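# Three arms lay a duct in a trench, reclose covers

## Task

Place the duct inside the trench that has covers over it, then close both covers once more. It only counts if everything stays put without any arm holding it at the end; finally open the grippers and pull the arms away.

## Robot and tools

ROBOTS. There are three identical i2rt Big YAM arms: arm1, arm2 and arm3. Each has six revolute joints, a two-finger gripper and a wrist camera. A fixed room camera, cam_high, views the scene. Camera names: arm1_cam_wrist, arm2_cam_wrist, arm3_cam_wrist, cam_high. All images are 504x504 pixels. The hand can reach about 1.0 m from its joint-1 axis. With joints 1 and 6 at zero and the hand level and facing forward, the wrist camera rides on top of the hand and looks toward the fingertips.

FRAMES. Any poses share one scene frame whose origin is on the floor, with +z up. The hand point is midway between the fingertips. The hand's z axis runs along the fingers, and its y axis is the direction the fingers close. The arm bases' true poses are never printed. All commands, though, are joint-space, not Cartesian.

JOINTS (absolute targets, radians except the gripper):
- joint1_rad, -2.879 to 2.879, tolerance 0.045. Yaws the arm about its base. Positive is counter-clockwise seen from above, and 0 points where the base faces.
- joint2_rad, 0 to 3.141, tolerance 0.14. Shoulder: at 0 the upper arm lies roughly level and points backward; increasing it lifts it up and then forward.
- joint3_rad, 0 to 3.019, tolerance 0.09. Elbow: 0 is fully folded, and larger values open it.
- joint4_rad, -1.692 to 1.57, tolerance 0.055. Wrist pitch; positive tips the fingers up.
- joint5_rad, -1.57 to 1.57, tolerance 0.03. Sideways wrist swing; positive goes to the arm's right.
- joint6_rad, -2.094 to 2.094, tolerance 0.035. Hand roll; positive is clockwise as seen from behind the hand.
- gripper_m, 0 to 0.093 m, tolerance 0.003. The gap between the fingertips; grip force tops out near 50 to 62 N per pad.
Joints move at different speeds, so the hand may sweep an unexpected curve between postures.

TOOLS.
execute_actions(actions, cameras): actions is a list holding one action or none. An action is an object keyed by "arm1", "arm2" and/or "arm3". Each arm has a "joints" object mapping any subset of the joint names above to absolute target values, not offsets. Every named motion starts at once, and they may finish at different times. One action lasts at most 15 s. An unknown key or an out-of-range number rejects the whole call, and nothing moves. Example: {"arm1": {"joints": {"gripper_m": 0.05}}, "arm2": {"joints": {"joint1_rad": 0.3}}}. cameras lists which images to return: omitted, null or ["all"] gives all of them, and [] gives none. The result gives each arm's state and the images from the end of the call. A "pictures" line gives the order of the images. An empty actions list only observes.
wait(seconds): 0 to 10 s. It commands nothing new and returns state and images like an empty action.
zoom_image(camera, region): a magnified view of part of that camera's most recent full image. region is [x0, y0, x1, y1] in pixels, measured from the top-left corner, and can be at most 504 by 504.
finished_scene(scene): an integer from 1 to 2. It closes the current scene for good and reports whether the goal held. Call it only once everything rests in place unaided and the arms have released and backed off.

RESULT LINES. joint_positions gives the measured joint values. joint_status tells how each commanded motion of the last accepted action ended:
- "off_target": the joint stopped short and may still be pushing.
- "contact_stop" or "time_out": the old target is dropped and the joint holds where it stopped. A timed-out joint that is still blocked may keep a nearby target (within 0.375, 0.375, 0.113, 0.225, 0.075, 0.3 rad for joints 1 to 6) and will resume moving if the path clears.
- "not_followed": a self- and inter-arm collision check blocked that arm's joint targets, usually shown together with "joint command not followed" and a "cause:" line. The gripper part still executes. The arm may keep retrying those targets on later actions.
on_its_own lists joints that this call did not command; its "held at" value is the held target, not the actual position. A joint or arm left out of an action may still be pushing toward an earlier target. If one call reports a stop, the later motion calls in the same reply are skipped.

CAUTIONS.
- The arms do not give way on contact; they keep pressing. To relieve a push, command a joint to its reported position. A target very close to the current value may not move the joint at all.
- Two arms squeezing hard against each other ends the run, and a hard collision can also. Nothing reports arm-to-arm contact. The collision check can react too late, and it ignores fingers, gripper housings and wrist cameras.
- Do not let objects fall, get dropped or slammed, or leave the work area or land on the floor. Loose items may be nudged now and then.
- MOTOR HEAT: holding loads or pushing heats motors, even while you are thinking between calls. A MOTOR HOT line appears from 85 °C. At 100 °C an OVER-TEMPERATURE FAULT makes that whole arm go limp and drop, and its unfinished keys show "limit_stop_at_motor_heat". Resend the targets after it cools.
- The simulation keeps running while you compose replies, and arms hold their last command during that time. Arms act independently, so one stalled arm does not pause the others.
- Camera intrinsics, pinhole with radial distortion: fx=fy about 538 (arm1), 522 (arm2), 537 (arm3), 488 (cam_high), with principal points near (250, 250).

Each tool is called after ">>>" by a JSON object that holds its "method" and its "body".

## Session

>>> {"method": "execute_actions", "body": {"actions": []}}

Scene clock: 0.00 s.
arm1.joint_positions: joint1_rad=-0.347 joint2_rad=+0.473 joint3_rad=+1.352 joint4_rad=-1.465 joint5_rad=-0.203 joint6_rad=-0.301 gripper_m=+0.094
arm1.joint_status: not commanded
arm1.hand: x=-0.8041 y=-0.0976 z=+1.5080 quat_wxyz=(-0.471, +0.021, -0.879, +0.065) (m; scene frame)
arm2.joint_positions: joint1_rad=-0.024 joint2_rad=+0.597 joint3_rad=+1.375 joint4_rad=-1.207 joint5_rad=-0.271 joint6_rad=-0.061 gripper_m=+0.095
arm2.joint_status: not commanded
arm2.hand: x=-0.0171 y=-0.3109 z=+1.3151 quat_wxyz=(-0.311, +0.659, -0.519, -0.448) (m; scene frame)
arm3.joint_positions: joint1_rad=+0.047 joint2_rad=+0.514 joint3_rad=+1.322 joint4_rad=-1.334 joint5_rad=-0.286 joint6_rad=+0.121 gripper_m=+0.095
arm3.joint_status: not commanded
arm3.hand: x=+0.7790 y=-0.1626 z=+1.4876 quat_wxyz=(-0.171, -0.859, -0.051, +0.481) (m; scene frame)
pictures: arm1_cam_wrist, arm2_cam_wrist, arm3_cam_wrist, cam_high
Images, in order (width x height): arm1_cam_wrist 504x504, arm2_cam_wrist 504x504, arm3_cam_wrist 504x504, cam_high 504x504.

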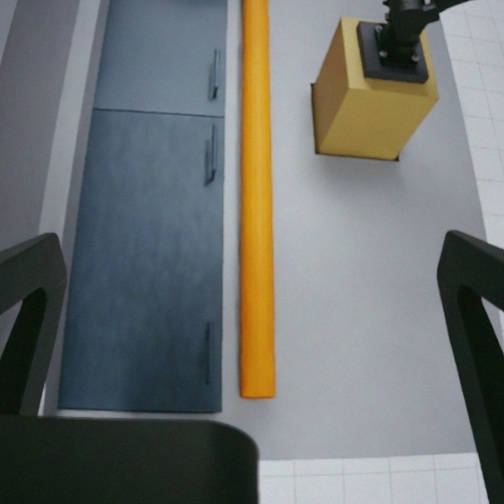

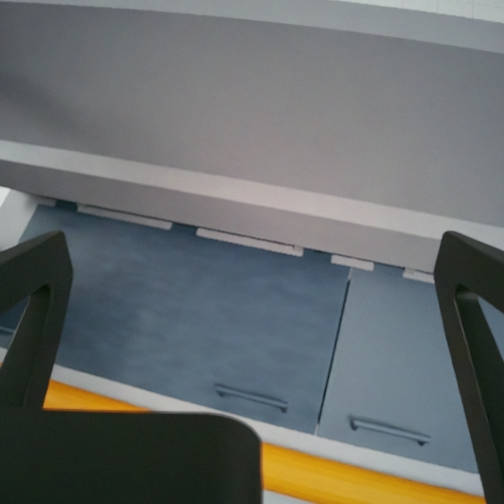

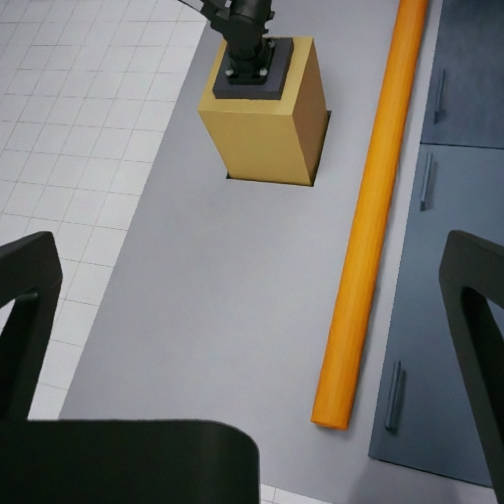

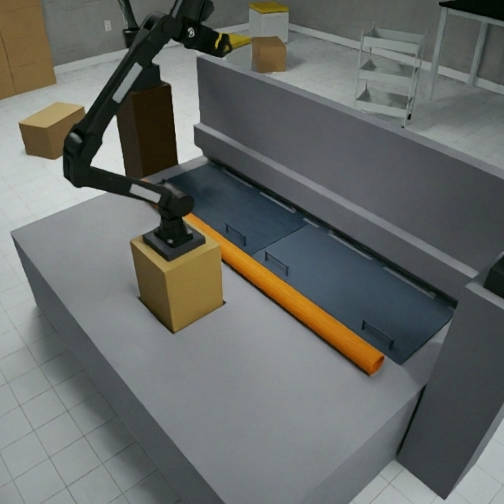

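>>> {"method": "execute_actions", "body": {"actions": [{"arm1":{"joints":{"joint1_rad":-0.236,"joint2_rad":2.434,"joint3_rad":0.941,"joint4_rad":-0.078,"joint5_rad":0,"joint6_rad":-0.246}},"arm2":{"joints":{"joint1_rad":0.09,"joint2_rad":1.5,"joint3_rad":0.52,"joint4_rad":-0.58,"joint5_rad":0,"joint6_rad":1.69}},"arm3":{"joints":{"joint1_rad":0.135,"joint2_rad":2.359,"joint3_rad":0.937,"joint4_rad":-0.149,"joint5_rad":0,"joint6_rad":0.158}}}]}}

>>> {"method": "execute_actions", "body": {"actions": [{"arm1":{"joints":{"joint1_rad":-0.262,"joint2_rad":2.742,"joint3_rad":1.14,"joint4_rad":0.046,"joint6_rad":-0.27,"gripper_m":0.06}},"arm2":{"joints":{"joint2_rad":1.82,"joint3_rad":0.51,"joint4_rad":-0.25}},"arm3":{"joints":{"joint1_rad":0.16,"joint2_rad":2.66,"joint3_rad":1.065,"joint4_rad":0.045,"joint6_rad":0.18,"gripper_m":0.06}}}]}}

Scene clock: 9.20 s.
arm1.joint_positions: joint1_rad=-0.246 joint2_rad=+2.426 joint3_rad=+0.938 joint4_rad=-0.088 joint5_rad=-0.002 joint6_rad=-0.260 gripper_m=+0.094
arm1.joint_status: all done
arm1.hand: x=-0.6018 y=-0.1657 z=+0.6840 quat_wxyz=(+0.005, +0.001, -1.000, -0.005) (m; scene frame)
arm2.joint_positions: joint1_rad=+0.086 joint2_rad=+1.485 joint3_rad=+0.519 joint4_rad=-0.589 joint5_rad=-0.005 joint6_rad=+1.680 gripper_m=+0.095
arm2.joint_status: all done
arm2.hand: x=-0.0009 y=-0.2741 z=+0.7008 quat_wxyz=(+0.002, +0.000, -1.000, -0.005) (m; scene frame)
arm3.joint_positions: joint1_rad=+0.131 joint2_rad=+2.359 joint3_rad=+0.934 joint4_rad=-0.159 joint5_rad=-0.002 joint6_rad=+0.150 gripper_m=+0.095
arm3.joint_status: all done
arm3.hand: x=+0.5835 y=-0.1611 z=+0.6816 quat_wxyz=(+0.000, -1.000, -0.004, -0.005) (m; scene frame)
pictures: arm1_cam_wrist, arm2_cam_wrist, arm3_cam_wrist, cam_high
Images, in order (width x height): arm1_cam_wrist 504x504, arm2_cam_wrist 504x504, arm3_cam_wrist 504x504, cam_high 504x504.

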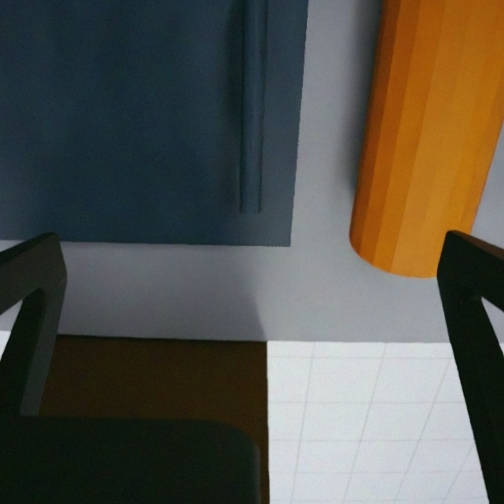

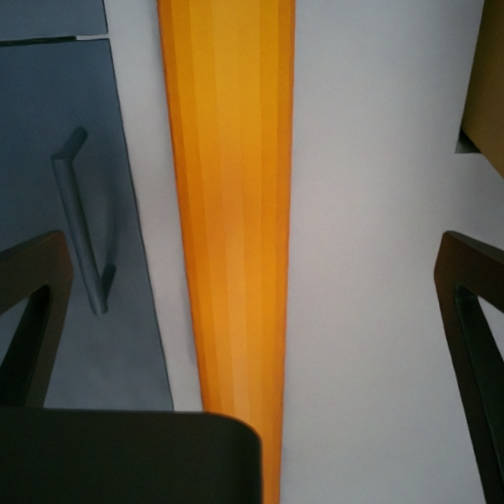

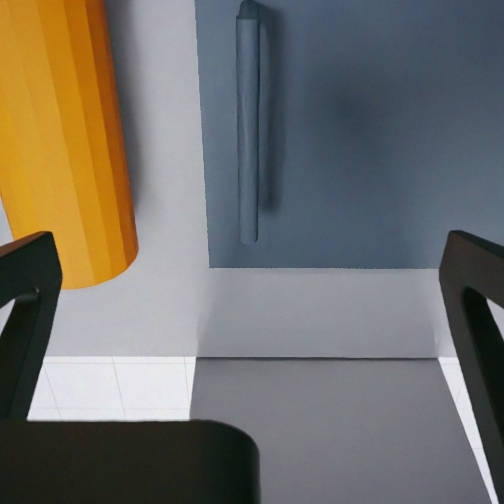

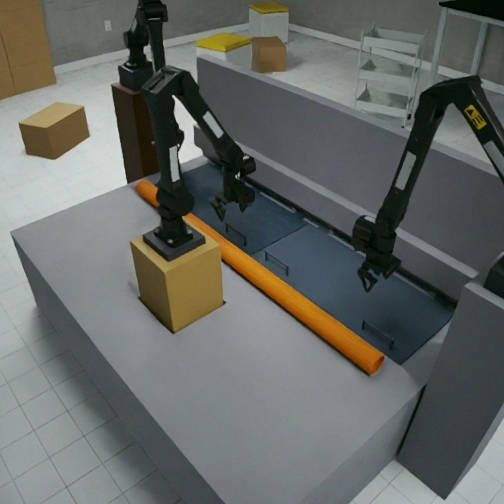

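Scene clock: 10.40 s.
arm1.joint_positions: joint1_rad=-0.248 joint2_rad=+2.745 joint3_rad=+1.136 joint4_rad=+0.045 joint5_rad=-0.002 joint6_rad=-0.260 gripper_m=+0.060
arm1.joint_status: all done
arm1.hand: x=-0.6005 y=-0.1665 z=+0.5696 quat_wxyz=(-0.001, +0.000, -1.000, -0.003) (m; scene frame)
arm2.joint_positions: joint1_rad=+0.086 joint2_rad=+1.815 joint3_rad=+0.512 joint4_rad=-0.258 joint5_rad=-0.005 joint6_rad=+1.681 gripper_m=+0.095
arm2.joint_status: all done
arm2.hand: x=-0.0011 y=-0.2696 z=+0.6147 quat_wxyz=(+0.002, +0.000, -1.000, -0.003) (m; scene frame)
arm3.joint_positions: joint1_rad=+0.156 joint2_rad=+2.673 joint3_rad=+1.060 joint4_rad=+0.037 joint5_rad=-0.002 joint6_rad=+0.172 gripper_m=+0.060
arm3.joint_status: all done
arm3.hand: x=+0.6020 y=-0.1675 z=+0.5693 quat_wxyz=(+0.000, -1.000, -0.005, -0.001) (m; scene frame)
pictures: arm1_cam_wrist, arm2_cam_wrist, arm3_cam_wrist, cam_high
Images, in order (width x height): arm1_cam_wrist 504x504, arm2_cam_wrist 504x504, arm3_cam_wrist 504x504, cam_high 504x504.

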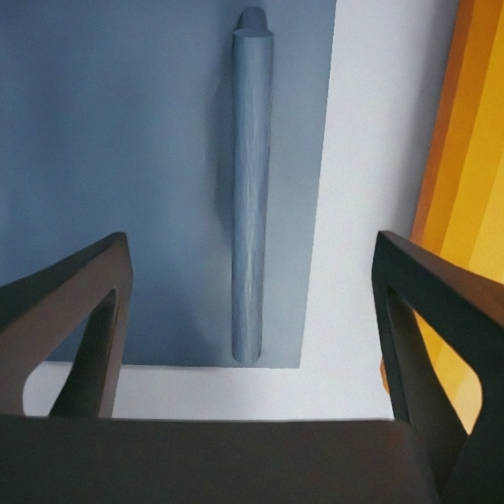

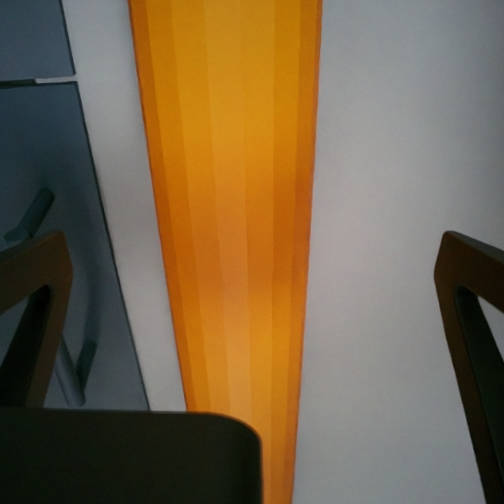

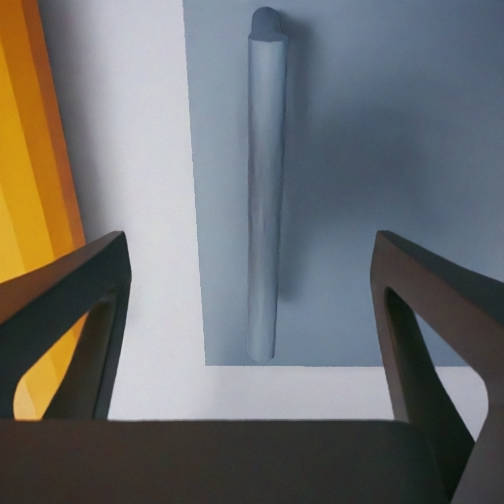

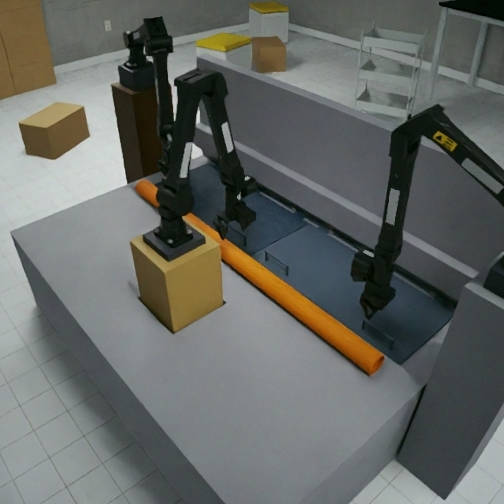

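>>> {"method": "execute_actions", "body": {"actions": [{"arm1":{"joints":{"joint1_rad":-0.272,"joint2_rad":2.96,"joint3_rad":1.265,"joint4_rad":0.135,"gripper_m":0.04}},"arm3":{"joints":{"joint2_rad":2.89,"joint3_rad":1.19,"joint4_rad":0.145,"gripper_m":0.04}}}], "cameras": []}}

>>> {"method": "execute_actions", "body": {"actions": [{"arm1":{"joints":{"gripper_m":0}},"arm3":{"joints":{"gripper_m":0}}}], "cameras": []}}

>>> {"method": "execute_actions", "body": {"actions": [{"arm1":{"joints":{"joint1_rad":-0.19,"joint2_rad":2.64,"joint3_rad":1.047,"joint4_rad":0.101,"joint6_rad":-0.195}},"arm3":{"joints":{"joint1_rad":0.09,"joint2_rad":2.565,"joint3_rad":0.989,"joint4_rad":0.085,"joint6_rad":0.108}}}]}}

Scene clock: 17.07 s.
arm1.joint_positions: joint1_rad=-0.260 joint2_rad=+2.962 joint3_rad=+1.261 joint4_rad=+0.135 joint5_rad=-0.002 joint6_rad=-0.260 gripper_m=+0.040
arm1.joint_status: all done
arm1.hand: x=-0.6279 y=-0.1635 z=+0.4897 quat_wxyz=(+0.000, -0.006, -1.000, -0.003) (m; scene frame)
arm2.joint_positions: joint1_rad=+0.086 joint2_rad=+1.815 joint3_rad=+0.512 joint4_rad=-0.258 joint5_rad=-0.005 joint6_rad=+1.681 gripper_m=+0.095
arm2.joint_status: not commanded
arm2.hand: x=-0.0011 y=-0.2696 z=+0.6147 quat_wxyz=(+0.002, +0.000, -1.000, -0.003) (m; scene frame)
arm3.joint_positions: joint1_rad=+0.156 joint2_rad=+2.901 joint3_rad=+1.186 joint4_rad=+0.145 joint5_rad=-0.002 joint6_rad=+0.172 gripper_m=+0.040
arm3.joint_status: all done
arm3.hand: x=+0.6245 y=-0.1633 z=+0.4865 quat_wxyz=(-0.001, -1.000, -0.005, +0.001) (m; scene frame)
pictures: none
No camera images: the call's "cameras" was empty. Leave "cameras" out to get every camera's image.

Scene clock: 17.63 s.
arm1.joint_positions: joint1_rad=-0.264 joint2_rad=+2.962 joint3_rad=+1.262 joint4_rad=+0.135 joint5_rad=+0.002 joint6_rad=-0.256 gripper_m=+0.010
arm1.joint_status: gripper_m off_target (ended at +0.010, target +0.000)
arm1.hand: x=-0.6278 y=-0.1658 z=+0.4897 quat_wxyz=(+0.000, -0.010, -1.000, -0.001) (m; scene frame)
arm2.joint_positions: joint1_rad=+0.086 joint2_rad=+1.815 joint3_rad=+0.512 joint4_rad=-0.258 joint5_rad=-0.005 joint6_rad=+1.681 gripper_m=+0.095
arm2.joint_status: not commanded
arm2.hand: x=-0.0011 y=-0.2696 z=+0.6147 quat_wxyz=(+0.002, +0.000, -1.000, -0.003) (m; scene frame)
arm3.joint_positions: joint1_rad=+0.156 joint2_rad=+2.901 joint3_rad=+1.186 joint4_rad=+0.145 joint5_rad=+0.001 joint6_rad=+0.174 gripper_m=+0.010
arm3.joint_status: gripper_m off_target (ended at +0.010, target +0.000)
arm3.hand: x=+0.6244 y=-0.1628 z=+0.4865 quat_wxyz=(+0.001, -1.000, -0.004, +0.001) (m; scene frame)
pictures: none
No camera images: the call's "cameras" was empty. Leave "cameras" out to get every camera's image.

Scene clock: 18.77 s.
arm1.joint_positions: joint1_rad=-0.202 joint2_rad=+2.737 joint3_rad=+1.056 joint4_rad=+0.106 joint5_rad=+0.011 joint6_rad=-0.194 gripper_m=+0.010
arm1.joint_status: all done
arm1.hand: x=-0.6272 y=-0.1450 z=+0.5749 quat_wxyz=(+0.006, -0.010, -1.000, +0.002) (m; scene frame)
arm2.joint_positions: joint1_rad=+0.086 joint2_rad=+1.815 joint3_rad=+0.512 joint4_rad=-0.258 joint5_rad=-0.005 joint6_rad=+1.681 gripper_m=+0.095
arm2.joint_status: not commanded
arm2.hand: x=-0.0011 y=-0.2696 z=+0.6147 quat_wxyz=(+0.002, +0.000, -1.000, -0.003) (m; scene frame)
arm3.joint_positions: joint1_rad=+0.092 joint2_rad=+2.665 joint3_rad=+0.994 joint4_rad=+0.090 joint5_rad=-0.007 joint6_rad=+0.113 gripper_m=+0.010
arm3.joint_status: all done
arm3.hand: x=+0.6226 y=-0.1419 z=+0.5738 quat_wxyz=(-0.003, -1.000, -0.003, -0.004) (m; scene frame)
pictures: arm1_cam_wrist, arm2_cam_wrist, arm3_cam_wrist, cam_high
Images, in order (width x height): arm1_cam_wrist 504x504, arm2_cam_wrist 504x504, arm3_cam_wrist 504x504, cam_high 504x504.

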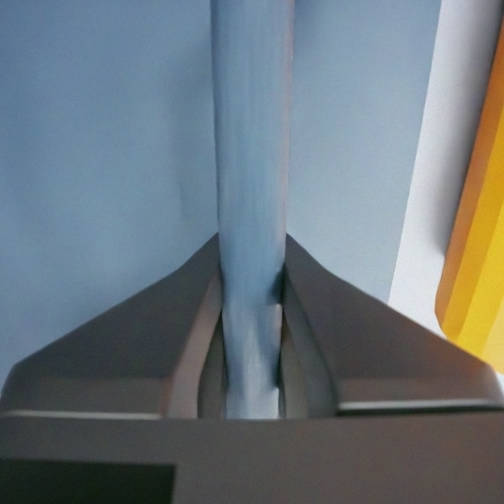

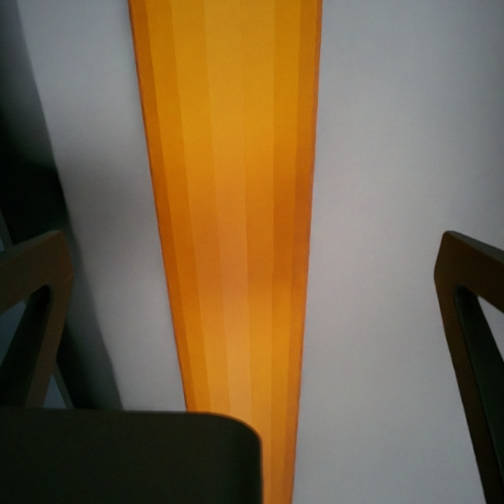

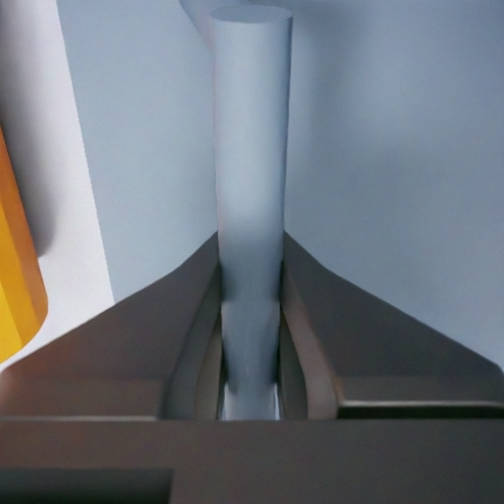

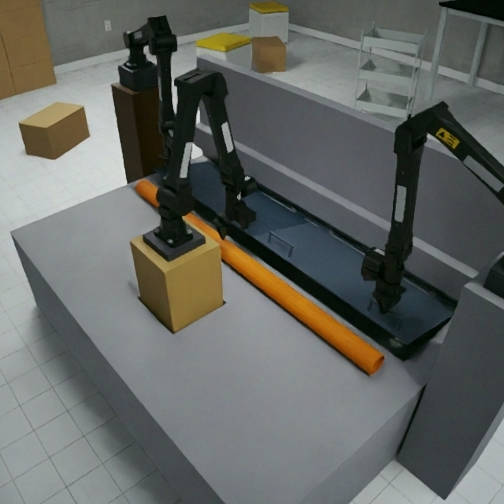

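>>> {"method": "execute_actions", "body": {"actions": [{"arm1":{"joints":{"joint1_rad":-0.056,"joint2_rad":2.42,"joint3_rad":0.89,"joint4_rad":0.047,"joint6_rad":-0.066}},"arm2":{"joints":{"joint2_rad":2.063,"joint3_rad":0.557,"joint4_rad":-0.045}},"arm3":{"joints":{"joint1_rad":-0.046,"joint2_rad":2.34,"joint3_rad":0.852,"joint4_rad":0.003,"joint6_rad":-0.023}}}], "cameras": []}}

>>> {"method": "execute_actions", "body": {"actions": [{"arm1":{"joints":{"joint1_rad":0.127,"joint2_rad":2.25,"joint3_rad":0.805,"joint4_rad":-0.046,"joint6_rad":0.117}},"arm2":{"joints":{"joint2_rad":2.19,"joint3_rad":0.587,"joint4_rad":0.055}},"arm3":{"joints":{"joint1_rad":-0.225,"joint2_rad":2.17,"joint3_rad":0.797,"joint4_rad":-0.119,"joint6_rad":-0.202}}}], "cameras": ["arm2_cam_wrist"]}}

>>> {"method": "execute_actions", "body": {"actions": [{"arm1":{"joints":{"joint1_rad":0.345,"joint2_rad":2.085,"joint3_rad":0.8,"joint4_rad":-0.225,"joint6_rad":0.323}},"arm2":{"joints":{"joint2_rad":2.315,"joint3_rad":0.635,"joint4_rad":0.128}},"arm3":{"joints":{"joint1_rad":-0.435,"joint2_rad":2.02,"joint3_rad":0.82,"joint4_rad":-0.305,"joint6_rad":-0.405}}}], "cameras": []}}

>>> {"method": "execute_actions", "body": {"actions": [{"arm2":{"joints":{"gripper_m":0.04}}}], "cameras": []}}

>>> {"method": "execute_actions", "body": {"actions": [{"arm2":{"joints":{"joint2_rad":2.1,"joint3_rad":0.62,"joint4_rad":0.05}}}]}}

Scene clock: 30.23 s.
arm1.joint_positions: joint1_rad=-0.068 joint2_rad=+2.508 joint3_rad=+0.884 joint4_rad=+0.046 joint5_rad=+0.019 joint6_rad=-0.060 gripper_m=+0.010
arm1.joint_status: all done
arm1.hand: x=-0.6283 y=-0.0994 z=+0.6560 quat_wxyz=(+0.007, -0.010, -1.000, +0.006) (m; scene frame)
arm2.joint_positions: joint1_rad=+0.086 joint2_rad=+2.060 joint3_rad=+0.557 joint4_rad=-0.054 joint5_rad=-0.005 joint6_rad=+1.682 gripper_m=+0.095
arm2.joint_status: all done
arm2.hand: x=-0.0017 y=-0.2636 z=+0.5532 quat_wxyz=(+0.002, +0.000, -1.000, -0.005) (m; scene frame)
arm3.joint_positions: joint1_rad=-0.043 joint2_rad=+2.430 joint3_rad=+0.847 joint4_rad=+0.002 joint5_rad=-0.014 joint6_rad=-0.021 gripper_m=+0.010
arm3.joint_status: all done
arm3.hand: x=+0.6238 y=-0.0962 z=+0.6543 quat_wxyz=(-0.007, -1.000, -0.003, -0.004) (m; scene frame)
pictures: none
No camera images: the call's "cameras" was empty. Leave "cameras" out to get every camera's image.

Scene clock: 31.20 s.
arm1.joint_positions: joint1_rad=+0.107 joint2_rad=+2.323 joint3_rad=+0.792 joint4_rad=-0.049 joint5_rad=+0.030 joint6_rad=+0.116 gripper_m=+0.010
arm1.joint_status: all done
arm1.hand: x=-0.6294 y=-0.0415 z=+0.7169 quat_wxyz=(+0.006, -0.011, -1.000, +0.013) (m; scene frame)
arm2.joint_positions: joint1_rad=+0.086 joint2_rad=+2.182 joint3_rad=+0.588 joint4_rad=+0.047 joint5_rad=-0.005 joint6_rad=+1.682 gripper_m=+0.095
arm2.joint_status: all done
arm2.hand: x=-0.0018 y=-0.2614 z=+0.5212 quat_wxyz=(+0.002, +0.000, -1.000, -0.009) (m; scene frame)
arm3.joint_positions: joint1_rad=-0.210 joint2_rad=+2.245 joint3_rad=+0.785 joint4_rad=-0.121 joint5_rad=-0.025 joint6_rad=-0.191 gripper_m=+0.010
arm3.joint_status: all done
arm3.hand: x=+0.6236 y=-0.0397 z=+0.7142 quat_wxyz=(-0.013, -1.000, -0.004, -0.002) (m; scene frame)
pictures: arm2_cam_wrist
Images, in order (width x height): arm2_cam_wrist 504x504.

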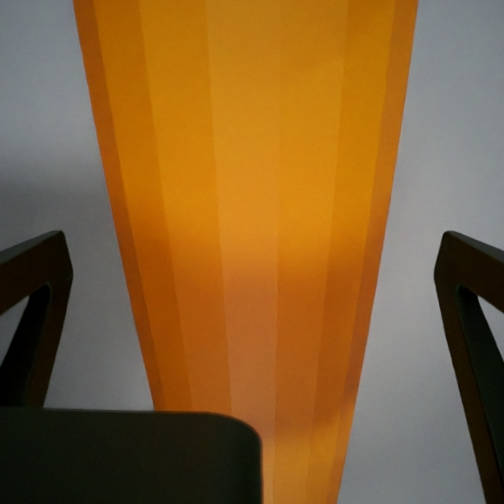

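Scene clock: 32.23 s.
arm1.joint_positions: joint1_rad=+0.337 joint2_rad=+2.163 joint3_rad=+0.790 joint4_rad=-0.217 joint5_rad=+0.021 joint6_rad=+0.342 gripper_m=+0.010
arm1.joint_status: all done
arm1.hand: x=-0.6289 y=+0.0424 z=+0.7707 quat_wxyz=(+0.008, -0.008, -1.000, +0.010) (m; scene frame)
arm2.joint_positions: joint1_rad=+0.086 joint2_rad=+2.308 joint3_rad=+0.631 joint4_rad=+0.120 joint5_rad=-0.005 joint6_rad=+1.682 gripper_m=+0.095
arm2.joint_status: all done
arm2.hand: x=-0.0016 y=-0.2633 z=+0.4869 quat_wxyz=(+0.002, +0.000, -1.000, -0.005) (m; scene frame)
arm3.joint_positions: joint1_rad=-0.426 joint2_rad=+2.095 joint3_rad=+0.801 joint4_rad=-0.279 joint5_rad=-0.018 joint6_rad=-0.406 gripper_m=+0.011
arm3.joint_status: all done
arm3.hand: x=+0.6237 y=+0.0430 z=+0.7669 quat_wxyz=(-0.008, -1.000, -0.003, +0.004) (m; scene frame)
pictures: none
No camera images: the call's "cameras" was empty. Leave "cameras" out to get every camera's image.

Scene clock: 32.83 s.
arm1.joint_positions: joint1_rad=+0.337 joint2_rad=+2.163 joint3_rad=+0.790 joint4_rad=-0.217 joint5_rad=+0.021 joint6_rad=+0.342 gripper_m=+0.010
arm1.joint_status: not commanded
arm1.hand: x=-0.6289 y=+0.0424 z=+0.7707 quat_wxyz=(+0.008, -0.008, -1.000, +0.010) (m; scene frame)
arm2.joint_positions: joint1_rad=+0.086 joint2_rad=+2.308 joint3_rad=+0.634 joint4_rad=+0.124 joint5_rad=-0.003 joint6_rad=+1.679 gripper_m=+0.075
arm2.joint_status: gripper_m off_target (ended at +0.075, target +0.040)
arm2.hand: x=-0.0016 y=-0.2602 z=+0.4868 quat_wxyz=(+0.001, +0.001, -1.000, -0.008) (m; scene frame)
arm3.joint_positions: joint1_rad=-0.426 joint2_rad=+2.095 joint3_rad=+0.801 joint4_rad=-0.279 joint5_rad=-0.018 joint6_rad=-0.406 gripper_m=+0.011
arm3.joint_status: not commanded
arm3.hand: x=+0.6237 y=+0.0430 z=+0.7669 quat_wxyz=(-0.008, -1.000, -0.003, +0.004) (m; scene frame)
pictures: none
No camera images: the call's "cameras" was empty. Leave "cameras" out to get every camera's image.

Scene clock: 34.07 s.
arm1.joint_positions: joint1_rad=+0.337 joint2_rad=+2.163 joint3_rad=+0.790 joint4_rad=-0.217 joint5_rad=+0.021 joint6_rad=+0.342 gripper_m=+0.010
arm1.joint_status: not commanded
arm1.hand: x=-0.6289 y=+0.0424 z=+0.7707 quat_wxyz=(+0.008, -0.008, -1.000, +0.010) (m; scene frame)
arm2.joint_positions: joint1_rad=+0.086 joint2_rad=+2.153 joint3_rad=+0.620 joint4_rad=+0.051 joint5_rad=+0.001 joint6_rad=+1.682 gripper_m=+0.075
arm2.joint_status: all done
arm2.hand: x=-0.0043 y=-0.2298 z=+0.5300 quat_wxyz=(+0.003, -0.001, -0.999, -0.042) (m; scene frame)
arm3.joint_positions: joint1_rad=-0.426 joint2_rad=+2.095 joint3_rad=+0.801 joint4_rad=-0.279 joint5_rad=-0.018 joint6_rad=-0.406 gripper_m=+0.011
arm3.joint_status: not commanded
arm3.hand: x=+0.6237 y=+0.0430 z=+0.7669 quat_wxyz=(-0.008, -1.000, -0.003, +0.004) (m; scene frame)
pictures: arm1_cam_wrist, arm2_cam_wrist, arm3_cam_wrist, cam_high
Images, in order (width x height): arm1_cam_wrist 504x504, arm2_cam_wrist 504x504, arm3_cam_wrist 504x504, cam_high 504x504.

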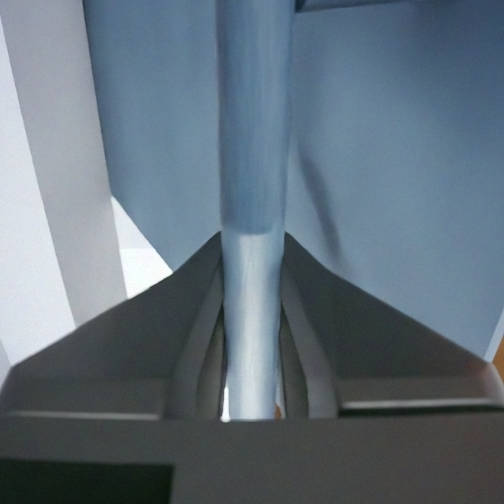

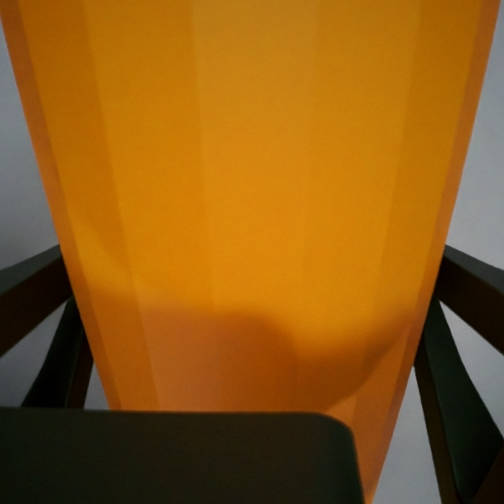

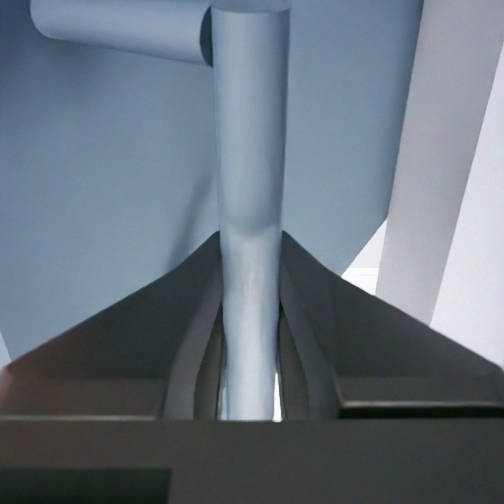

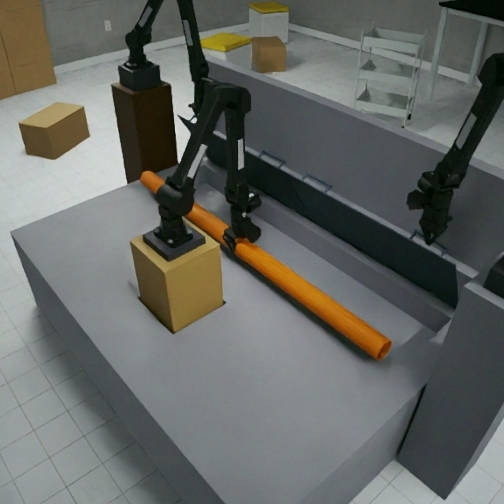

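>>> {"method": "execute_actions", "body": {"actions": [{"arm2":{"joints":{"joint1_rad":0.025,"joint2_rad":2.19,"joint3_rad":0.9,"joint4_rad":0.082,"joint6_rad":1.615}}}], "cameras": ["cam_high"]}}

>>> {"method": "execute_actions", "body": {"actions": [{"arm2":{"joints":{"joint2_rad":2.42,"joint3_rad":1.085,"joint4_rad":0.11}}}], "cameras": ["cam_high"]}}

Scene clock: 38.70 s.
arm1.joint_positions: joint1_rad=+0.337 joint2_rad=+2.163 joint3_rad=+0.790 joint4_rad=-0.217 joint5_rad=+0.021 joint6_rad=+0.342 gripper_m=+0.010
arm1.joint_status: not commanded
arm1.hand: x=-0.6289 y=+0.0424 z=+0.7707 quat_wxyz=(+0.008, -0.008, -1.000, +0.010) (m; scene frame)
arm2.joint_positions: joint1_rad=+0.023 joint2_rad=+2.260 joint3_rad=+0.881 joint4_rad=+0.066 joint5_rad=+0.002 joint6_rad=+1.621 gripper_m=+0.075
arm2.joint_status: all done
arm2.hand: x=+0.0104 y=-0.1009 z=+0.5133 quat_wxyz=(+0.004, -0.002, -0.992, -0.126) (m; scene frame)
arm3.joint_positions: joint1_rad=-0.426 joint2_rad=+2.095 joint3_rad=+0.801 joint4_rad=-0.279 joint5_rad=-0.018 joint6_rad=-0.406 gripper_m=+0.011
arm3.joint_status: not commanded
arm3.hand: x=+0.6237 y=+0.0430 z=+0.7669 quat_wxyz=(-0.008, -1.000, -0.003, +0.004) (m; scene frame)
pictures: cam_high
Images, in order (width x height): cam_high 504x504.

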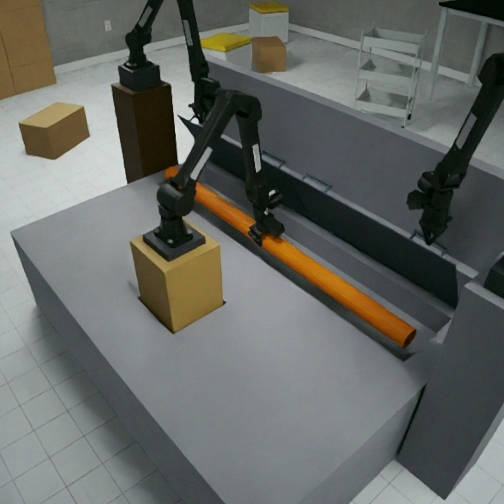

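Scene clock: 39.93 s.
arm1.joint_positions: joint1_rad=+0.337 joint2_rad=+2.163 joint3_rad=+0.790 joint4_rad=-0.217 joint5_rad=+0.021 joint6_rad=+0.342 gripper_m=+0.010
arm1.joint_status: not commanded
arm1.hand: x=-0.6289 y=+0.0424 z=+0.7707 quat_wxyz=(+0.008, -0.008, -1.000, +0.010) (m; scene frame)
arm2.joint_positions: joint1_rad=+0.023 joint2_rad=+2.490 joint3_rad=+1.066 joint4_rad=+0.092 joint5_rad=+0.002 joint6_rad=+1.621 gripper_m=+0.075
arm2.joint_status: all done
arm2.hand: x=+0.0093 y=-0.0738 z=+0.4357 quat_wxyz=(+0.004, -0.002, -0.993, -0.117) (m; scene frame)
arm3.joint_positions: joint1_rad=-0.426 joint2_rad=+2.095 joint3_rad=+0.801 joint4_rad=-0.279 joint5_rad=-0.018 joint6_rad=-0.406 gripper_m=+0.011
arm3.joint_status: not commanded
arm3.hand: x=+0.6237 y=+0.0430 z=+0.7669 quat_wxyz=(-0.008, -1.000, -0.003, +0.004) (m; scene frame)
pictures: cam_high
Images, in order (width x height): cam_high 504x504.

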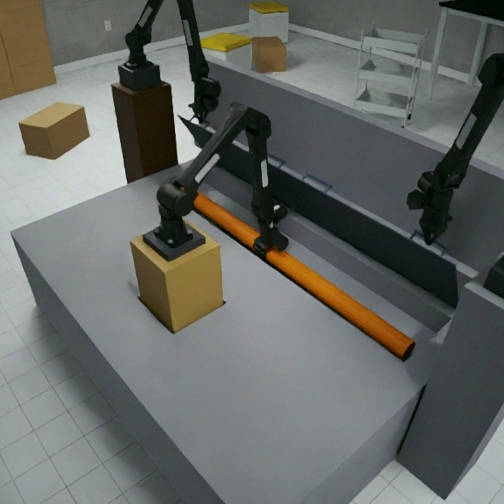

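>>> {"method": "execute_actions", "body": {"actions": [{"arm2":{"joints":{"joint2_rad":2.575,"joint3_rad":1.22,"joint4_rad":0.09}}}], "cameras": []}}

>>> {"method": "execute_actions", "body": {"actions": [{"arm2":{"joints":{"joint2_rad":2.63,"joint3_rad":1.205,"gripper_m":0.093}}}], "cameras": []}}

>>> {"method": "execute_actions", "body": {"actions": [{"arm2":{"joints":{"joint2_rad":2.38,"joint3_rad":1.02,"joint4_rad":0.04}}}], "cameras": ["arm2_cam_wrist"]}}

>>> {"method": "execute_actions", "body": {"actions": [{"arm2":{"joints":{"joint2_rad":2.0,"joint3_rad":0.6,"joint4_rad":0}}}], "cameras": ["cam_high"]}}

>>> {"method": "execute_actions", "body": {"actions": [{"arm1":{"joints":{"joint1_rad":0.1,"joint2_rad":2.27,"joint3_rad":0.8,"joint4_rad":-0.05,"joint6_rad":0.09}},"arm2":{"joints":{"joint2_rad":1.3,"joint3_rad":0.4,"joint4_rad":-0.7}},"arm3":{"joints":{"joint1_rad":-0.2,"joint2_rad":2.19,"joint3_rad":0.79,"joint4_rad":-0.12,"joint6_rad":-0.175}}}], "cameras": ["cam_high"]}}

Scene clock: 47.60 s.
arm1.joint_positions: joint1_rad=+0.337 joint2_rad=+2.163 joint3_rad=+0.790 joint4_rad=-0.217 joint5_rad=+0.021 joint6_rad=+0.342 gripper_m=+0.010
arm1.joint_status: not commanded
arm1.hand: x=-0.6289 y=+0.0424 z=+0.7707 quat_wxyz=(+0.008, -0.008, -1.000, +0.010) (m; scene frame)
arm2.joint_positions: joint1_rad=+0.023 joint2_rad=+2.634 joint3_rad=+1.211 joint4_rad=+0.079 joint5_rad=+0.002 joint6_rad=+1.620 gripper_m=+0.075
arm2.joint_status: all done
arm2.hand: x=+0.0085 y=-0.0546 z=+0.3844 quat_wxyz=(+0.003, -0.001, -0.994, -0.111) (m; scene frame)
arm3.joint_positions: joint1_rad=-0.426 joint2_rad=+2.095 joint3_rad=+0.801 joint4_rad=-0.279 joint5_rad=-0.018 joint6_rad=-0.406 gripper_m=+0.011
arm3.joint_status: not commanded
arm3.hand: x=+0.6237 y=+0.0430 z=+0.7669 quat_wxyz=(-0.008, -1.000, -0.003, +0.004) (m; scene frame)
pictures: none
No camera images: the call's "cameras" was empty. Leave "cameras" out to get every camera's image.

Scene clock: 48.20 s.
arm1.joint_positions: joint1_rad=+0.337 joint2_rad=+2.163 joint3_rad=+0.790 joint4_rad=-0.217 joint5_rad=+0.021 joint6_rad=+0.342 gripper_m=+0.010
arm1.joint_status: not commanded
arm1.hand: x=-0.6289 y=+0.0424 z=+0.7707 quat_wxyz=(+0.008, -0.008, -1.000, +0.010) (m; scene frame)
arm2.joint_positions: joint1_rad=+0.023 joint2_rad=+2.634 joint3_rad=+1.207 joint4_rad=+0.082 joint5_rad=+0.002 joint6_rad=+1.620 gripper_m=+0.093
arm2.joint_status: all done
arm2.hand: x=+0.0086 y=-0.0563 z=+0.3839 quat_wxyz=(+0.003, -0.001, -0.994, -0.111) (m; scene frame)
arm3.joint_positions: joint1_rad=-0.426 joint2_rad=+2.095 joint3_rad=+0.801 joint4_rad=-0.279 joint5_rad=-0.018 joint6_rad=-0.406 gripper_m=+0.011
arm3.joint_status: not commanded
arm3.hand: x=+0.6237 y=+0.0430 z=+0.7669 quat_wxyz=(-0.008, -1.000, -0.003, +0.004) (m; scene frame)
pictures: none
No camera images: the call's "cameras" was empty. Leave "cameras" out to get every camera's image.

Scene clock: 49.23 s.
arm1.joint_positions: joint1_rad=+0.337 joint2_rad=+2.163 joint3_rad=+0.790 joint4_rad=-0.217 joint5_rad=+0.021 joint6_rad=+0.342 gripper_m=+0.010
arm1.joint_status: not commanded
arm1.hand: x=-0.6289 y=+0.0424 z=+0.7707 quat_wxyz=(+0.008, -0.008, -1.000, +0.010) (m; scene frame)
arm2.joint_positions: joint1_rad=+0.023 joint2_rad=+2.375 joint3_rad=+1.021 joint4_rad=+0.045 joint5_rad=+0.002 joint6_rad=+1.619 gripper_m=+0.093
arm2.joint_status: all done
arm2.hand: x=+0.0087 y=-0.0640 z=+0.4801 quat_wxyz=(+0.004, -0.001, -0.992, -0.128) (m; scene frame)
arm3.joint_positions: joint1_rad=-0.426 joint2_rad=+2.095 joint3_rad=+0.801 joint4_rad=-0.279 joint5_rad=-0.018 joint6_rad=-0.406 gripper_m=+0.011
arm3.joint_status: not commanded
arm3.hand: x=+0.6237 y=+0.0430 z=+0.7669 quat_wxyz=(-0.008, -1.000, -0.003, +0.004) (m; scene frame)
pictures: arm2_cam_wrist
Images, in order (width x height): arm2_cam_wrist 504x504.

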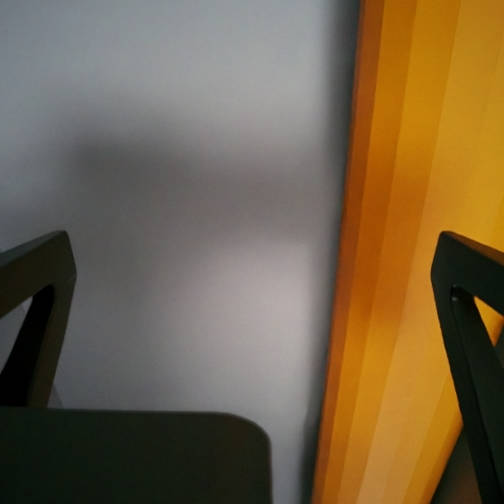

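Scene clock: 50.43 s.
arm1.joint_positions: joint1_rad=+0.337 joint2_rad=+2.163 joint3_rad=+0.790 joint4_rad=-0.217 joint5_rad=+0.021 joint6_rad=+0.342 gripper_m=+0.010
arm1.joint_status: not commanded
arm1.hand: x=-0.6289 y=+0.0424 z=+0.7707 quat_wxyz=(+0.008, -0.008, -1.000, +0.010) (m; scene frame)
arm2.joint_positions: joint1_rad=+0.023 joint2_rad=+1.996 joint3_rad=+0.601 joint4_rad=+0.004 joint5_rad=+0.002 joint6_rad=+1.619 gripper_m=+0.093
arm2.joint_status: all done
arm2.hand: x=+0.0149 y=-0.2006 z=+0.5766 quat_wxyz=(+0.002, -0.001, -0.996, -0.088) (m; scene frame)
arm3.joint_positions: joint1_rad=-0.426 joint2_rad=+2.095 joint3_rad=+0.801 joint4_rad=-0.279 joint5_rad=-0.018 joint6_rad=-0.406 gripper_m=+0.011
arm3.joint_status: not commanded
arm3.hand: x=+0.6237 y=+0.0430 z=+0.7669 quat_wxyz=(-0.008, -1.000, -0.003, +0.004) (m; scene frame)
pictures: cam_high
Images, in order (width x height): cam_high 504x504.

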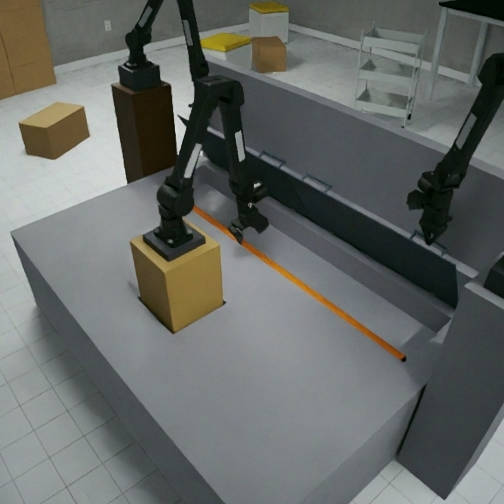

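Scene clock: 51.80 s.
arm1.joint_positions: joint1_rad=+0.073 joint2_rad=+2.339 joint3_rad=+0.800 joint4_rad=-0.049 joint5_rad=+0.014 joint6_rad=+0.092 gripper_m=+0.010
arm1.joint_status: all done
arm1.hand: x=-0.6301 y=-0.0506 z=+0.7116 quat_wxyz=(+0.011, -0.015, -1.000, +0.005) (m; scene frame)
arm2.joint_positions: joint1_rad=+0.023 joint2_rad=+1.308 joint3_rad=+0.394 joint4_rad=-0.693 joint5_rad=+0.002 joint6_rad=+1.619 gripper_m=+0.093
arm2.joint_status: all done
arm2.hand: x=+0.0209 y=-0.3368 z=+0.7135 quat_wxyz=(-0.003, -0.001, -1.000, +0.020) (m; scene frame)
arm3.joint_positions: joint1_rad=-0.175 joint2_rad=+2.266 joint3_rad=+0.787 joint4_rad=-0.109 joint5_rad=-0.011 joint6_rad=-0.164 gripper_m=+0.011
arm3.joint_status: all done
arm3.hand: x=+0.6259 y=-0.0503 z=+0.7074 quat_wxyz=(-0.007, -1.000, -0.008, -0.007) (m; scene frame)
pictures: cam_high
Images, in order (width x height): cam_high 504x504.

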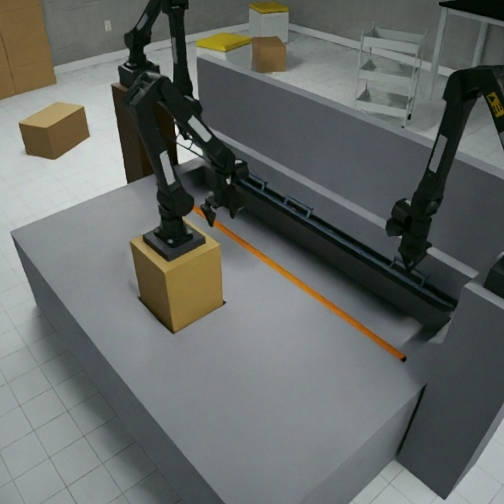

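>>> {"method": "execute_actions", "body": {"actions": [{"arm1":{"joints":{"joint1_rad":-0.085,"joint2_rad":2.43,"joint3_rad":0.89,"joint4_rad":0.047,"joint6_rad":-0.1}},"arm3":{"joints":{"joint1_rad":-0.025,"joint2_rad":2.35,"joint3_rad":0.852,"joint4_rad":0.003,"joint6_rad":0}}}], "cameras": []}}

>>> {"method": "execute_actions", "body": {"actions": [{"arm1":{"joints":{"joint1_rad":-0.22,"joint2_rad":2.69,"joint3_rad":1.08,"joint4_rad":0.12,"joint6_rad":-0.23}},"arm3":{"joints":{"joint1_rad":0.11,"joint2_rad":2.62,"joint3_rad":1.02,"joint4_rad":0.105,"joint6_rad":0.133}}}], "cameras": []}}

>>> {"method": "execute_actions", "body": {"actions": [{"arm1":{"joints":{"joint1_rad":-0.26,"joint2_rad":2.83,"joint3_rad":1.21,"joint4_rad":0.13,"joint6_rad":-0.265}},"arm3":{"joints":{"joint1_rad":0.15,"joint2_rad":2.77,"joint3_rad":1.14,"joint4_rad":0.135,"joint6_rad":0.173}}}], "cameras": []}}

>>> {"method": "execute_actions", "body": {"actions": [{"arm1":{"joints":{"joint2_rad":2.93,"joint3_rad":1.245}},"arm3":{"joints":{"joint2_rad":2.87,"joint3_rad":1.175}}}], "cameras": []}}

>>> {"method": "execute_actions", "body": {"actions": [{"arm1":{"joints":{"gripper_m":0.06}},"arm3":{"joints":{"gripper_m":0.06}}}], "cameras": []}}

>>> {"method": "execute_actions", "body": {"actions": [{"arm1":{"joints":{"joint2_rad":1.9,"joint3_rad":1.0,"joint4_rad":-0.6}},"arm3":{"joints":{"joint2_rad":1.9,"joint3_rad":1.0,"joint4_rad":-0.6}}}]}}

Scene clock: 61.87 s.
arm1.joint_positions: joint1_rad=-0.096 joint2_rad=+2.520 joint3_rad=+0.894 joint4_rad=+0.041 joint5_rad=-0.001 joint6_rad=-0.082 gripper_m=+0.010
arm1.joint_status: all done
arm1.hand: x=-0.6292 y=-0.1055 z=+0.6519 quat_wxyz=(+0.010, -0.013, -1.000, -0.004) (m; scene frame)
arm2.joint_positions: joint1_rad=+0.023 joint2_rad=+1.308 joint3_rad=+0.394 joint4_rad=-0.693 joint5_rad=+0.002 joint6_rad=+1.619 gripper_m=+0.093
arm2.joint_status: not commanded
arm2.hand: x=+0.0209 y=-0.3368 z=+0.7135 quat_wxyz=(-0.003, -0.001, -1.000, +0.020) (m; scene frame)
arm3.joint_positions: joint1_rad=-0.017 joint2_rad=+2.440 joint3_rad=+0.851 joint4_rad=+0.001 joint5_rad=+0.005 joint6_rad=-0.002 gripper_m=+0.011
arm3.joint_status: all done
arm3.hand: x=+0.6252 y=-0.1021 z=+0.6512 quat_wxyz=(+0.003, -1.000, -0.006, -0.007) (m; scene frame)
pictures: none
No camera images: the call's "cameras" was empty. Leave "cameras" out to get every camera's image.

Scene clock: 62.93 s.
arm1.joint_positions: joint1_rad=-0.227 joint2_rad=+2.778 joint3_rad=+1.092 joint4_rad=+0.112 joint5_rad=+0.002 joint6_rad=-0.213 gripper_m=+0.010
arm1.joint_status: all done
arm1.hand: x=-0.6275 y=-0.1521 z=+0.5594 quat_wxyz=(+0.005, -0.013, -1.000, -0.002) (m; scene frame)
arm2.joint_positions: joint1_rad=+0.023 joint2_rad=+1.308 joint3_rad=+0.394 joint4_rad=-0.693 joint5_rad=+0.002 joint6_rad=+1.619 gripper_m=+0.093
arm2.joint_status: not commanded
arm2.hand: x=+0.0209 y=-0.3368 z=+0.7135 quat_wxyz=(-0.003, -0.001, -1.000, +0.020) (m; scene frame)
arm3.joint_positions: joint1_rad=+0.117 joint2_rad=+2.709 joint3_rad=+1.027 joint4_rad=+0.098 joint5_rad=+0.000 joint6_rad=+0.131 gripper_m=+0.011
arm3.joint_status: all done
arm3.hand: x=+0.6242 y=-0.1491 z=+0.5578 quat_wxyz=(+0.001, -1.000, -0.006, -0.005) (m; scene frame)
pictures: none
No camera images: the call's "cameras" was empty. Leave "cameras" out to get every camera's image.

Scene clock: 63.90 s.
arm1.joint_positions: joint1_rad=-0.260 joint2_rad=+2.910 joint3_rad=+1.219 joint4_rad=+0.120 joint5_rad=+0.002 joint6_rad=-0.247 gripper_m=+0.011
arm1.joint_status: all done
arm1.hand: x=-0.6261 y=-0.1645 z=+0.5092 quat_wxyz=(+0.003, -0.012, -1.000, -0.002) (m; scene frame)
arm2.joint_positions: joint1_rad=+0.023 joint2_rad=+1.308 joint3_rad=+0.394 joint4_rad=-0.693 joint5_rad=+0.002 joint6_rad=+1.619 gripper_m=+0.093
arm2.joint_status: not commanded
arm2.hand: x=+0.0209 y=-0.3368 z=+0.7135 quat_wxyz=(-0.003, -0.001, -1.000, +0.020) (m; scene frame)
arm3.joint_positions: joint1_rad=+0.151 joint2_rad=+2.852 joint3_rad=+1.147 joint4_rad=+0.126 joint5_rad=+0.000 joint6_rad=+0.168 gripper_m=+0.011
arm3.joint_status: all done
arm3.hand: x=+0.6233 y=-0.1616 z=+0.5049 quat_wxyz=(+0.001, -1.000, -0.005, -0.003) (m; scene frame)
pictures: none
No camera images: the call's "cameras" was empty. Leave "cameras" out to get every camera's image.

Scene clock: 64.53 s.
arm1.joint_positions: joint1_rad=-0.261 joint2_rad=+2.936 joint3_rad=+1.242 joint4_rad=+0.120 joint5_rad=+0.005 joint6_rad=-0.248 gripper_m=+0.011
arm1.joint_status: all done
arm1.hand: x=-0.6277 y=-0.1652 z=+0.4995 quat_wxyz=(+0.005, -0.013, -1.000, -0.001) (m; scene frame)
arm2.joint_positions: joint1_rad=+0.023 joint2_rad=+1.308 joint3_rad=+0.394 joint4_rad=-0.693 joint5_rad=+0.002 joint6_rad=+1.619 gripper_m=+0.093
arm2.joint_status: not commanded
arm2.hand: x=+0.0209 y=-0.3368 z=+0.7135 quat_wxyz=(-0.003, -0.001, -1.000, +0.020) (m; scene frame)
arm3.joint_positions: joint1_rad=+0.153 joint2_rad=+2.876 joint3_rad=+1.168 joint4_rad=+0.126 joint5_rad=-0.003 joint6_rad=+0.169 gripper_m=+0.011
arm3.joint_status: all done
arm3.hand: x=+0.6247 y=-0.1624 z=+0.4959 quat_wxyz=(+0.000, -1.000, -0.005, -0.005) (m; scene frame)
pictures: none
No camera images: the call's "cameras" was empty. Leave "cameras" out to get every camera's image.

Scene clock: 65.17 s.
arm1.joint_positions: joint1_rad=-0.261 joint2_rad=+2.936 joint3_rad=+1.242 joint4_rad=+0.120 joint5_rad=+0.002 joint6_rad=-0.251 gripper_m=+0.060
arm1.joint_status: all done
arm1.hand: x=-0.6273 y=-0.1648 z=+0.4995 quat_wxyz=(+0.004, -0.011, -1.000, -0.002) (m; scene frame)
arm2.joint_positions: joint1_rad=+0.023 joint2_rad=+1.308 joint3_rad=+0.394 joint4_rad=-0.693 joint5_rad=+0.002 joint6_rad=+1.619 gripper_m=+0.093
arm2.joint_status: not commanded
arm2.hand: x=+0.0209 y=-0.3368 z=+0.7135 quat_wxyz=(-0.003, -0.001, -1.000, +0.020) (m; scene frame)
arm3.joint_positions: joint1_rad=+0.153 joint2_rad=+2.876 joint3_rad=+1.169 joint4_rad=+0.126 joint5_rad=-0.002 joint6_rad=+0.170 gripper_m=+0.060
arm3.joint_status: all done
arm3.hand: x=+0.6241 y=-0.1624 z=+0.4958 quat_wxyz=(+0.000, -1.000, -0.005, -0.004) (m; scene frame)
pictures: none
No camera images: the call's "cameras" was empty. Leave "cameras" out to get every camera's image.

Scene clock: 66.73 s.
arm1.joint_positions: joint1_rad=-0.261 joint2_rad=+1.887 joint3_rad=+1.006 joint4_rad=-0.592 joint5_rad=+0.002 joint6_rad=-0.252 gripper_m=+0.060
arm1.joint_status: all done
arm1.hand: x=-0.5168 y=-0.1975 z=+0.9122 quat_wxyz=(-0.044, -0.011, -0.999, +0.011) (m; scene frame)
arm2.joint_positions: joint1_rad=+0.023 joint2_rad=+1.308 joint3_rad=+0.394 joint4_rad=-0.693 joint5_rad=+0.002 joint6_rad=+1.619 gripper_m=+0.093
arm2.joint_status: not commanded
arm2.hand: x=+0.0209 y=-0.3368 z=+0.7135 quat_wxyz=(-0.003, -0.001, -1.000, +0.020) (m; scene frame)
arm3.joint_positions: joint1_rad=+0.153 joint2_rad=+1.902 joint3_rad=+1.003 joint4_rad=-0.592 joint5_rad=-0.002 joint6_rad=+0.170 gripper_m=+0.060
arm3.joint_status: all done
arm3.hand: x=+0.5113 y=-0.1831 z=+0.8781 quat_wxyz=(-0.008, -0.999, -0.005, +0.039) (m; scene frame)
pictures: arm1_cam_wrist, arm2_cam_wrist, arm3_cam_wrist, cam_high
Images, in order (width x height): arm1_cam_wrist 504x504, arm2_cam_wrist 504x504, arm3_cam_wrist 504x504, cam_high 504x504.

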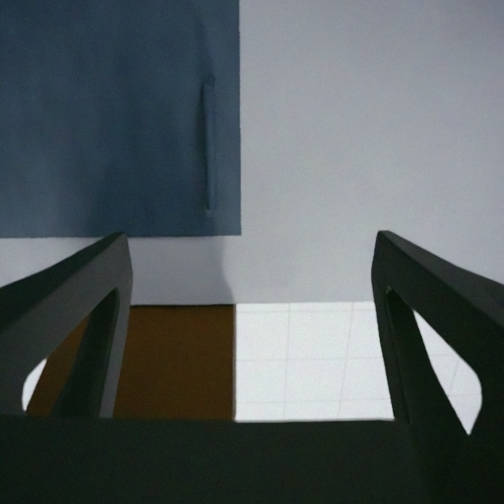

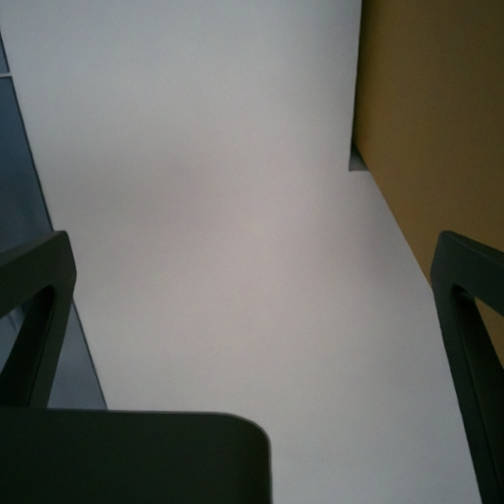

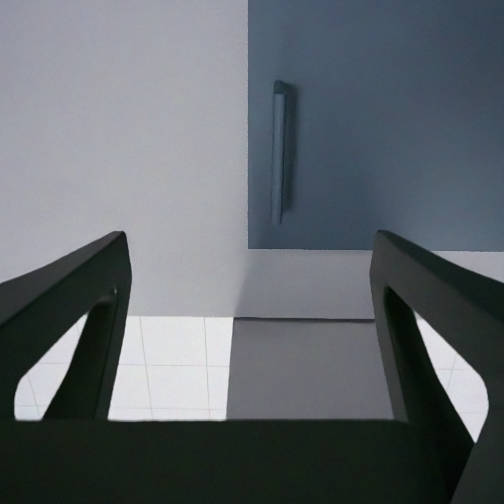

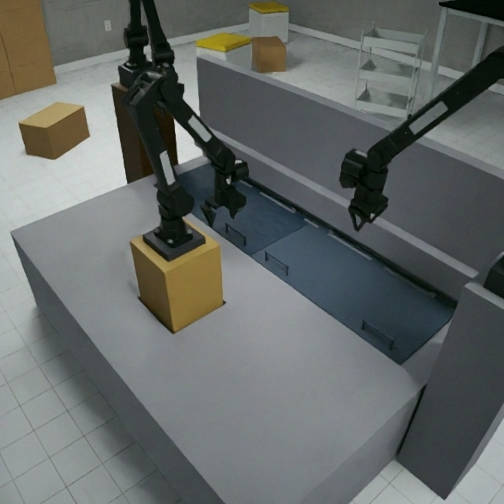

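>>> {"method": "finished_scene", "body": {"scene": 2}}

The scene is finished: the task was done.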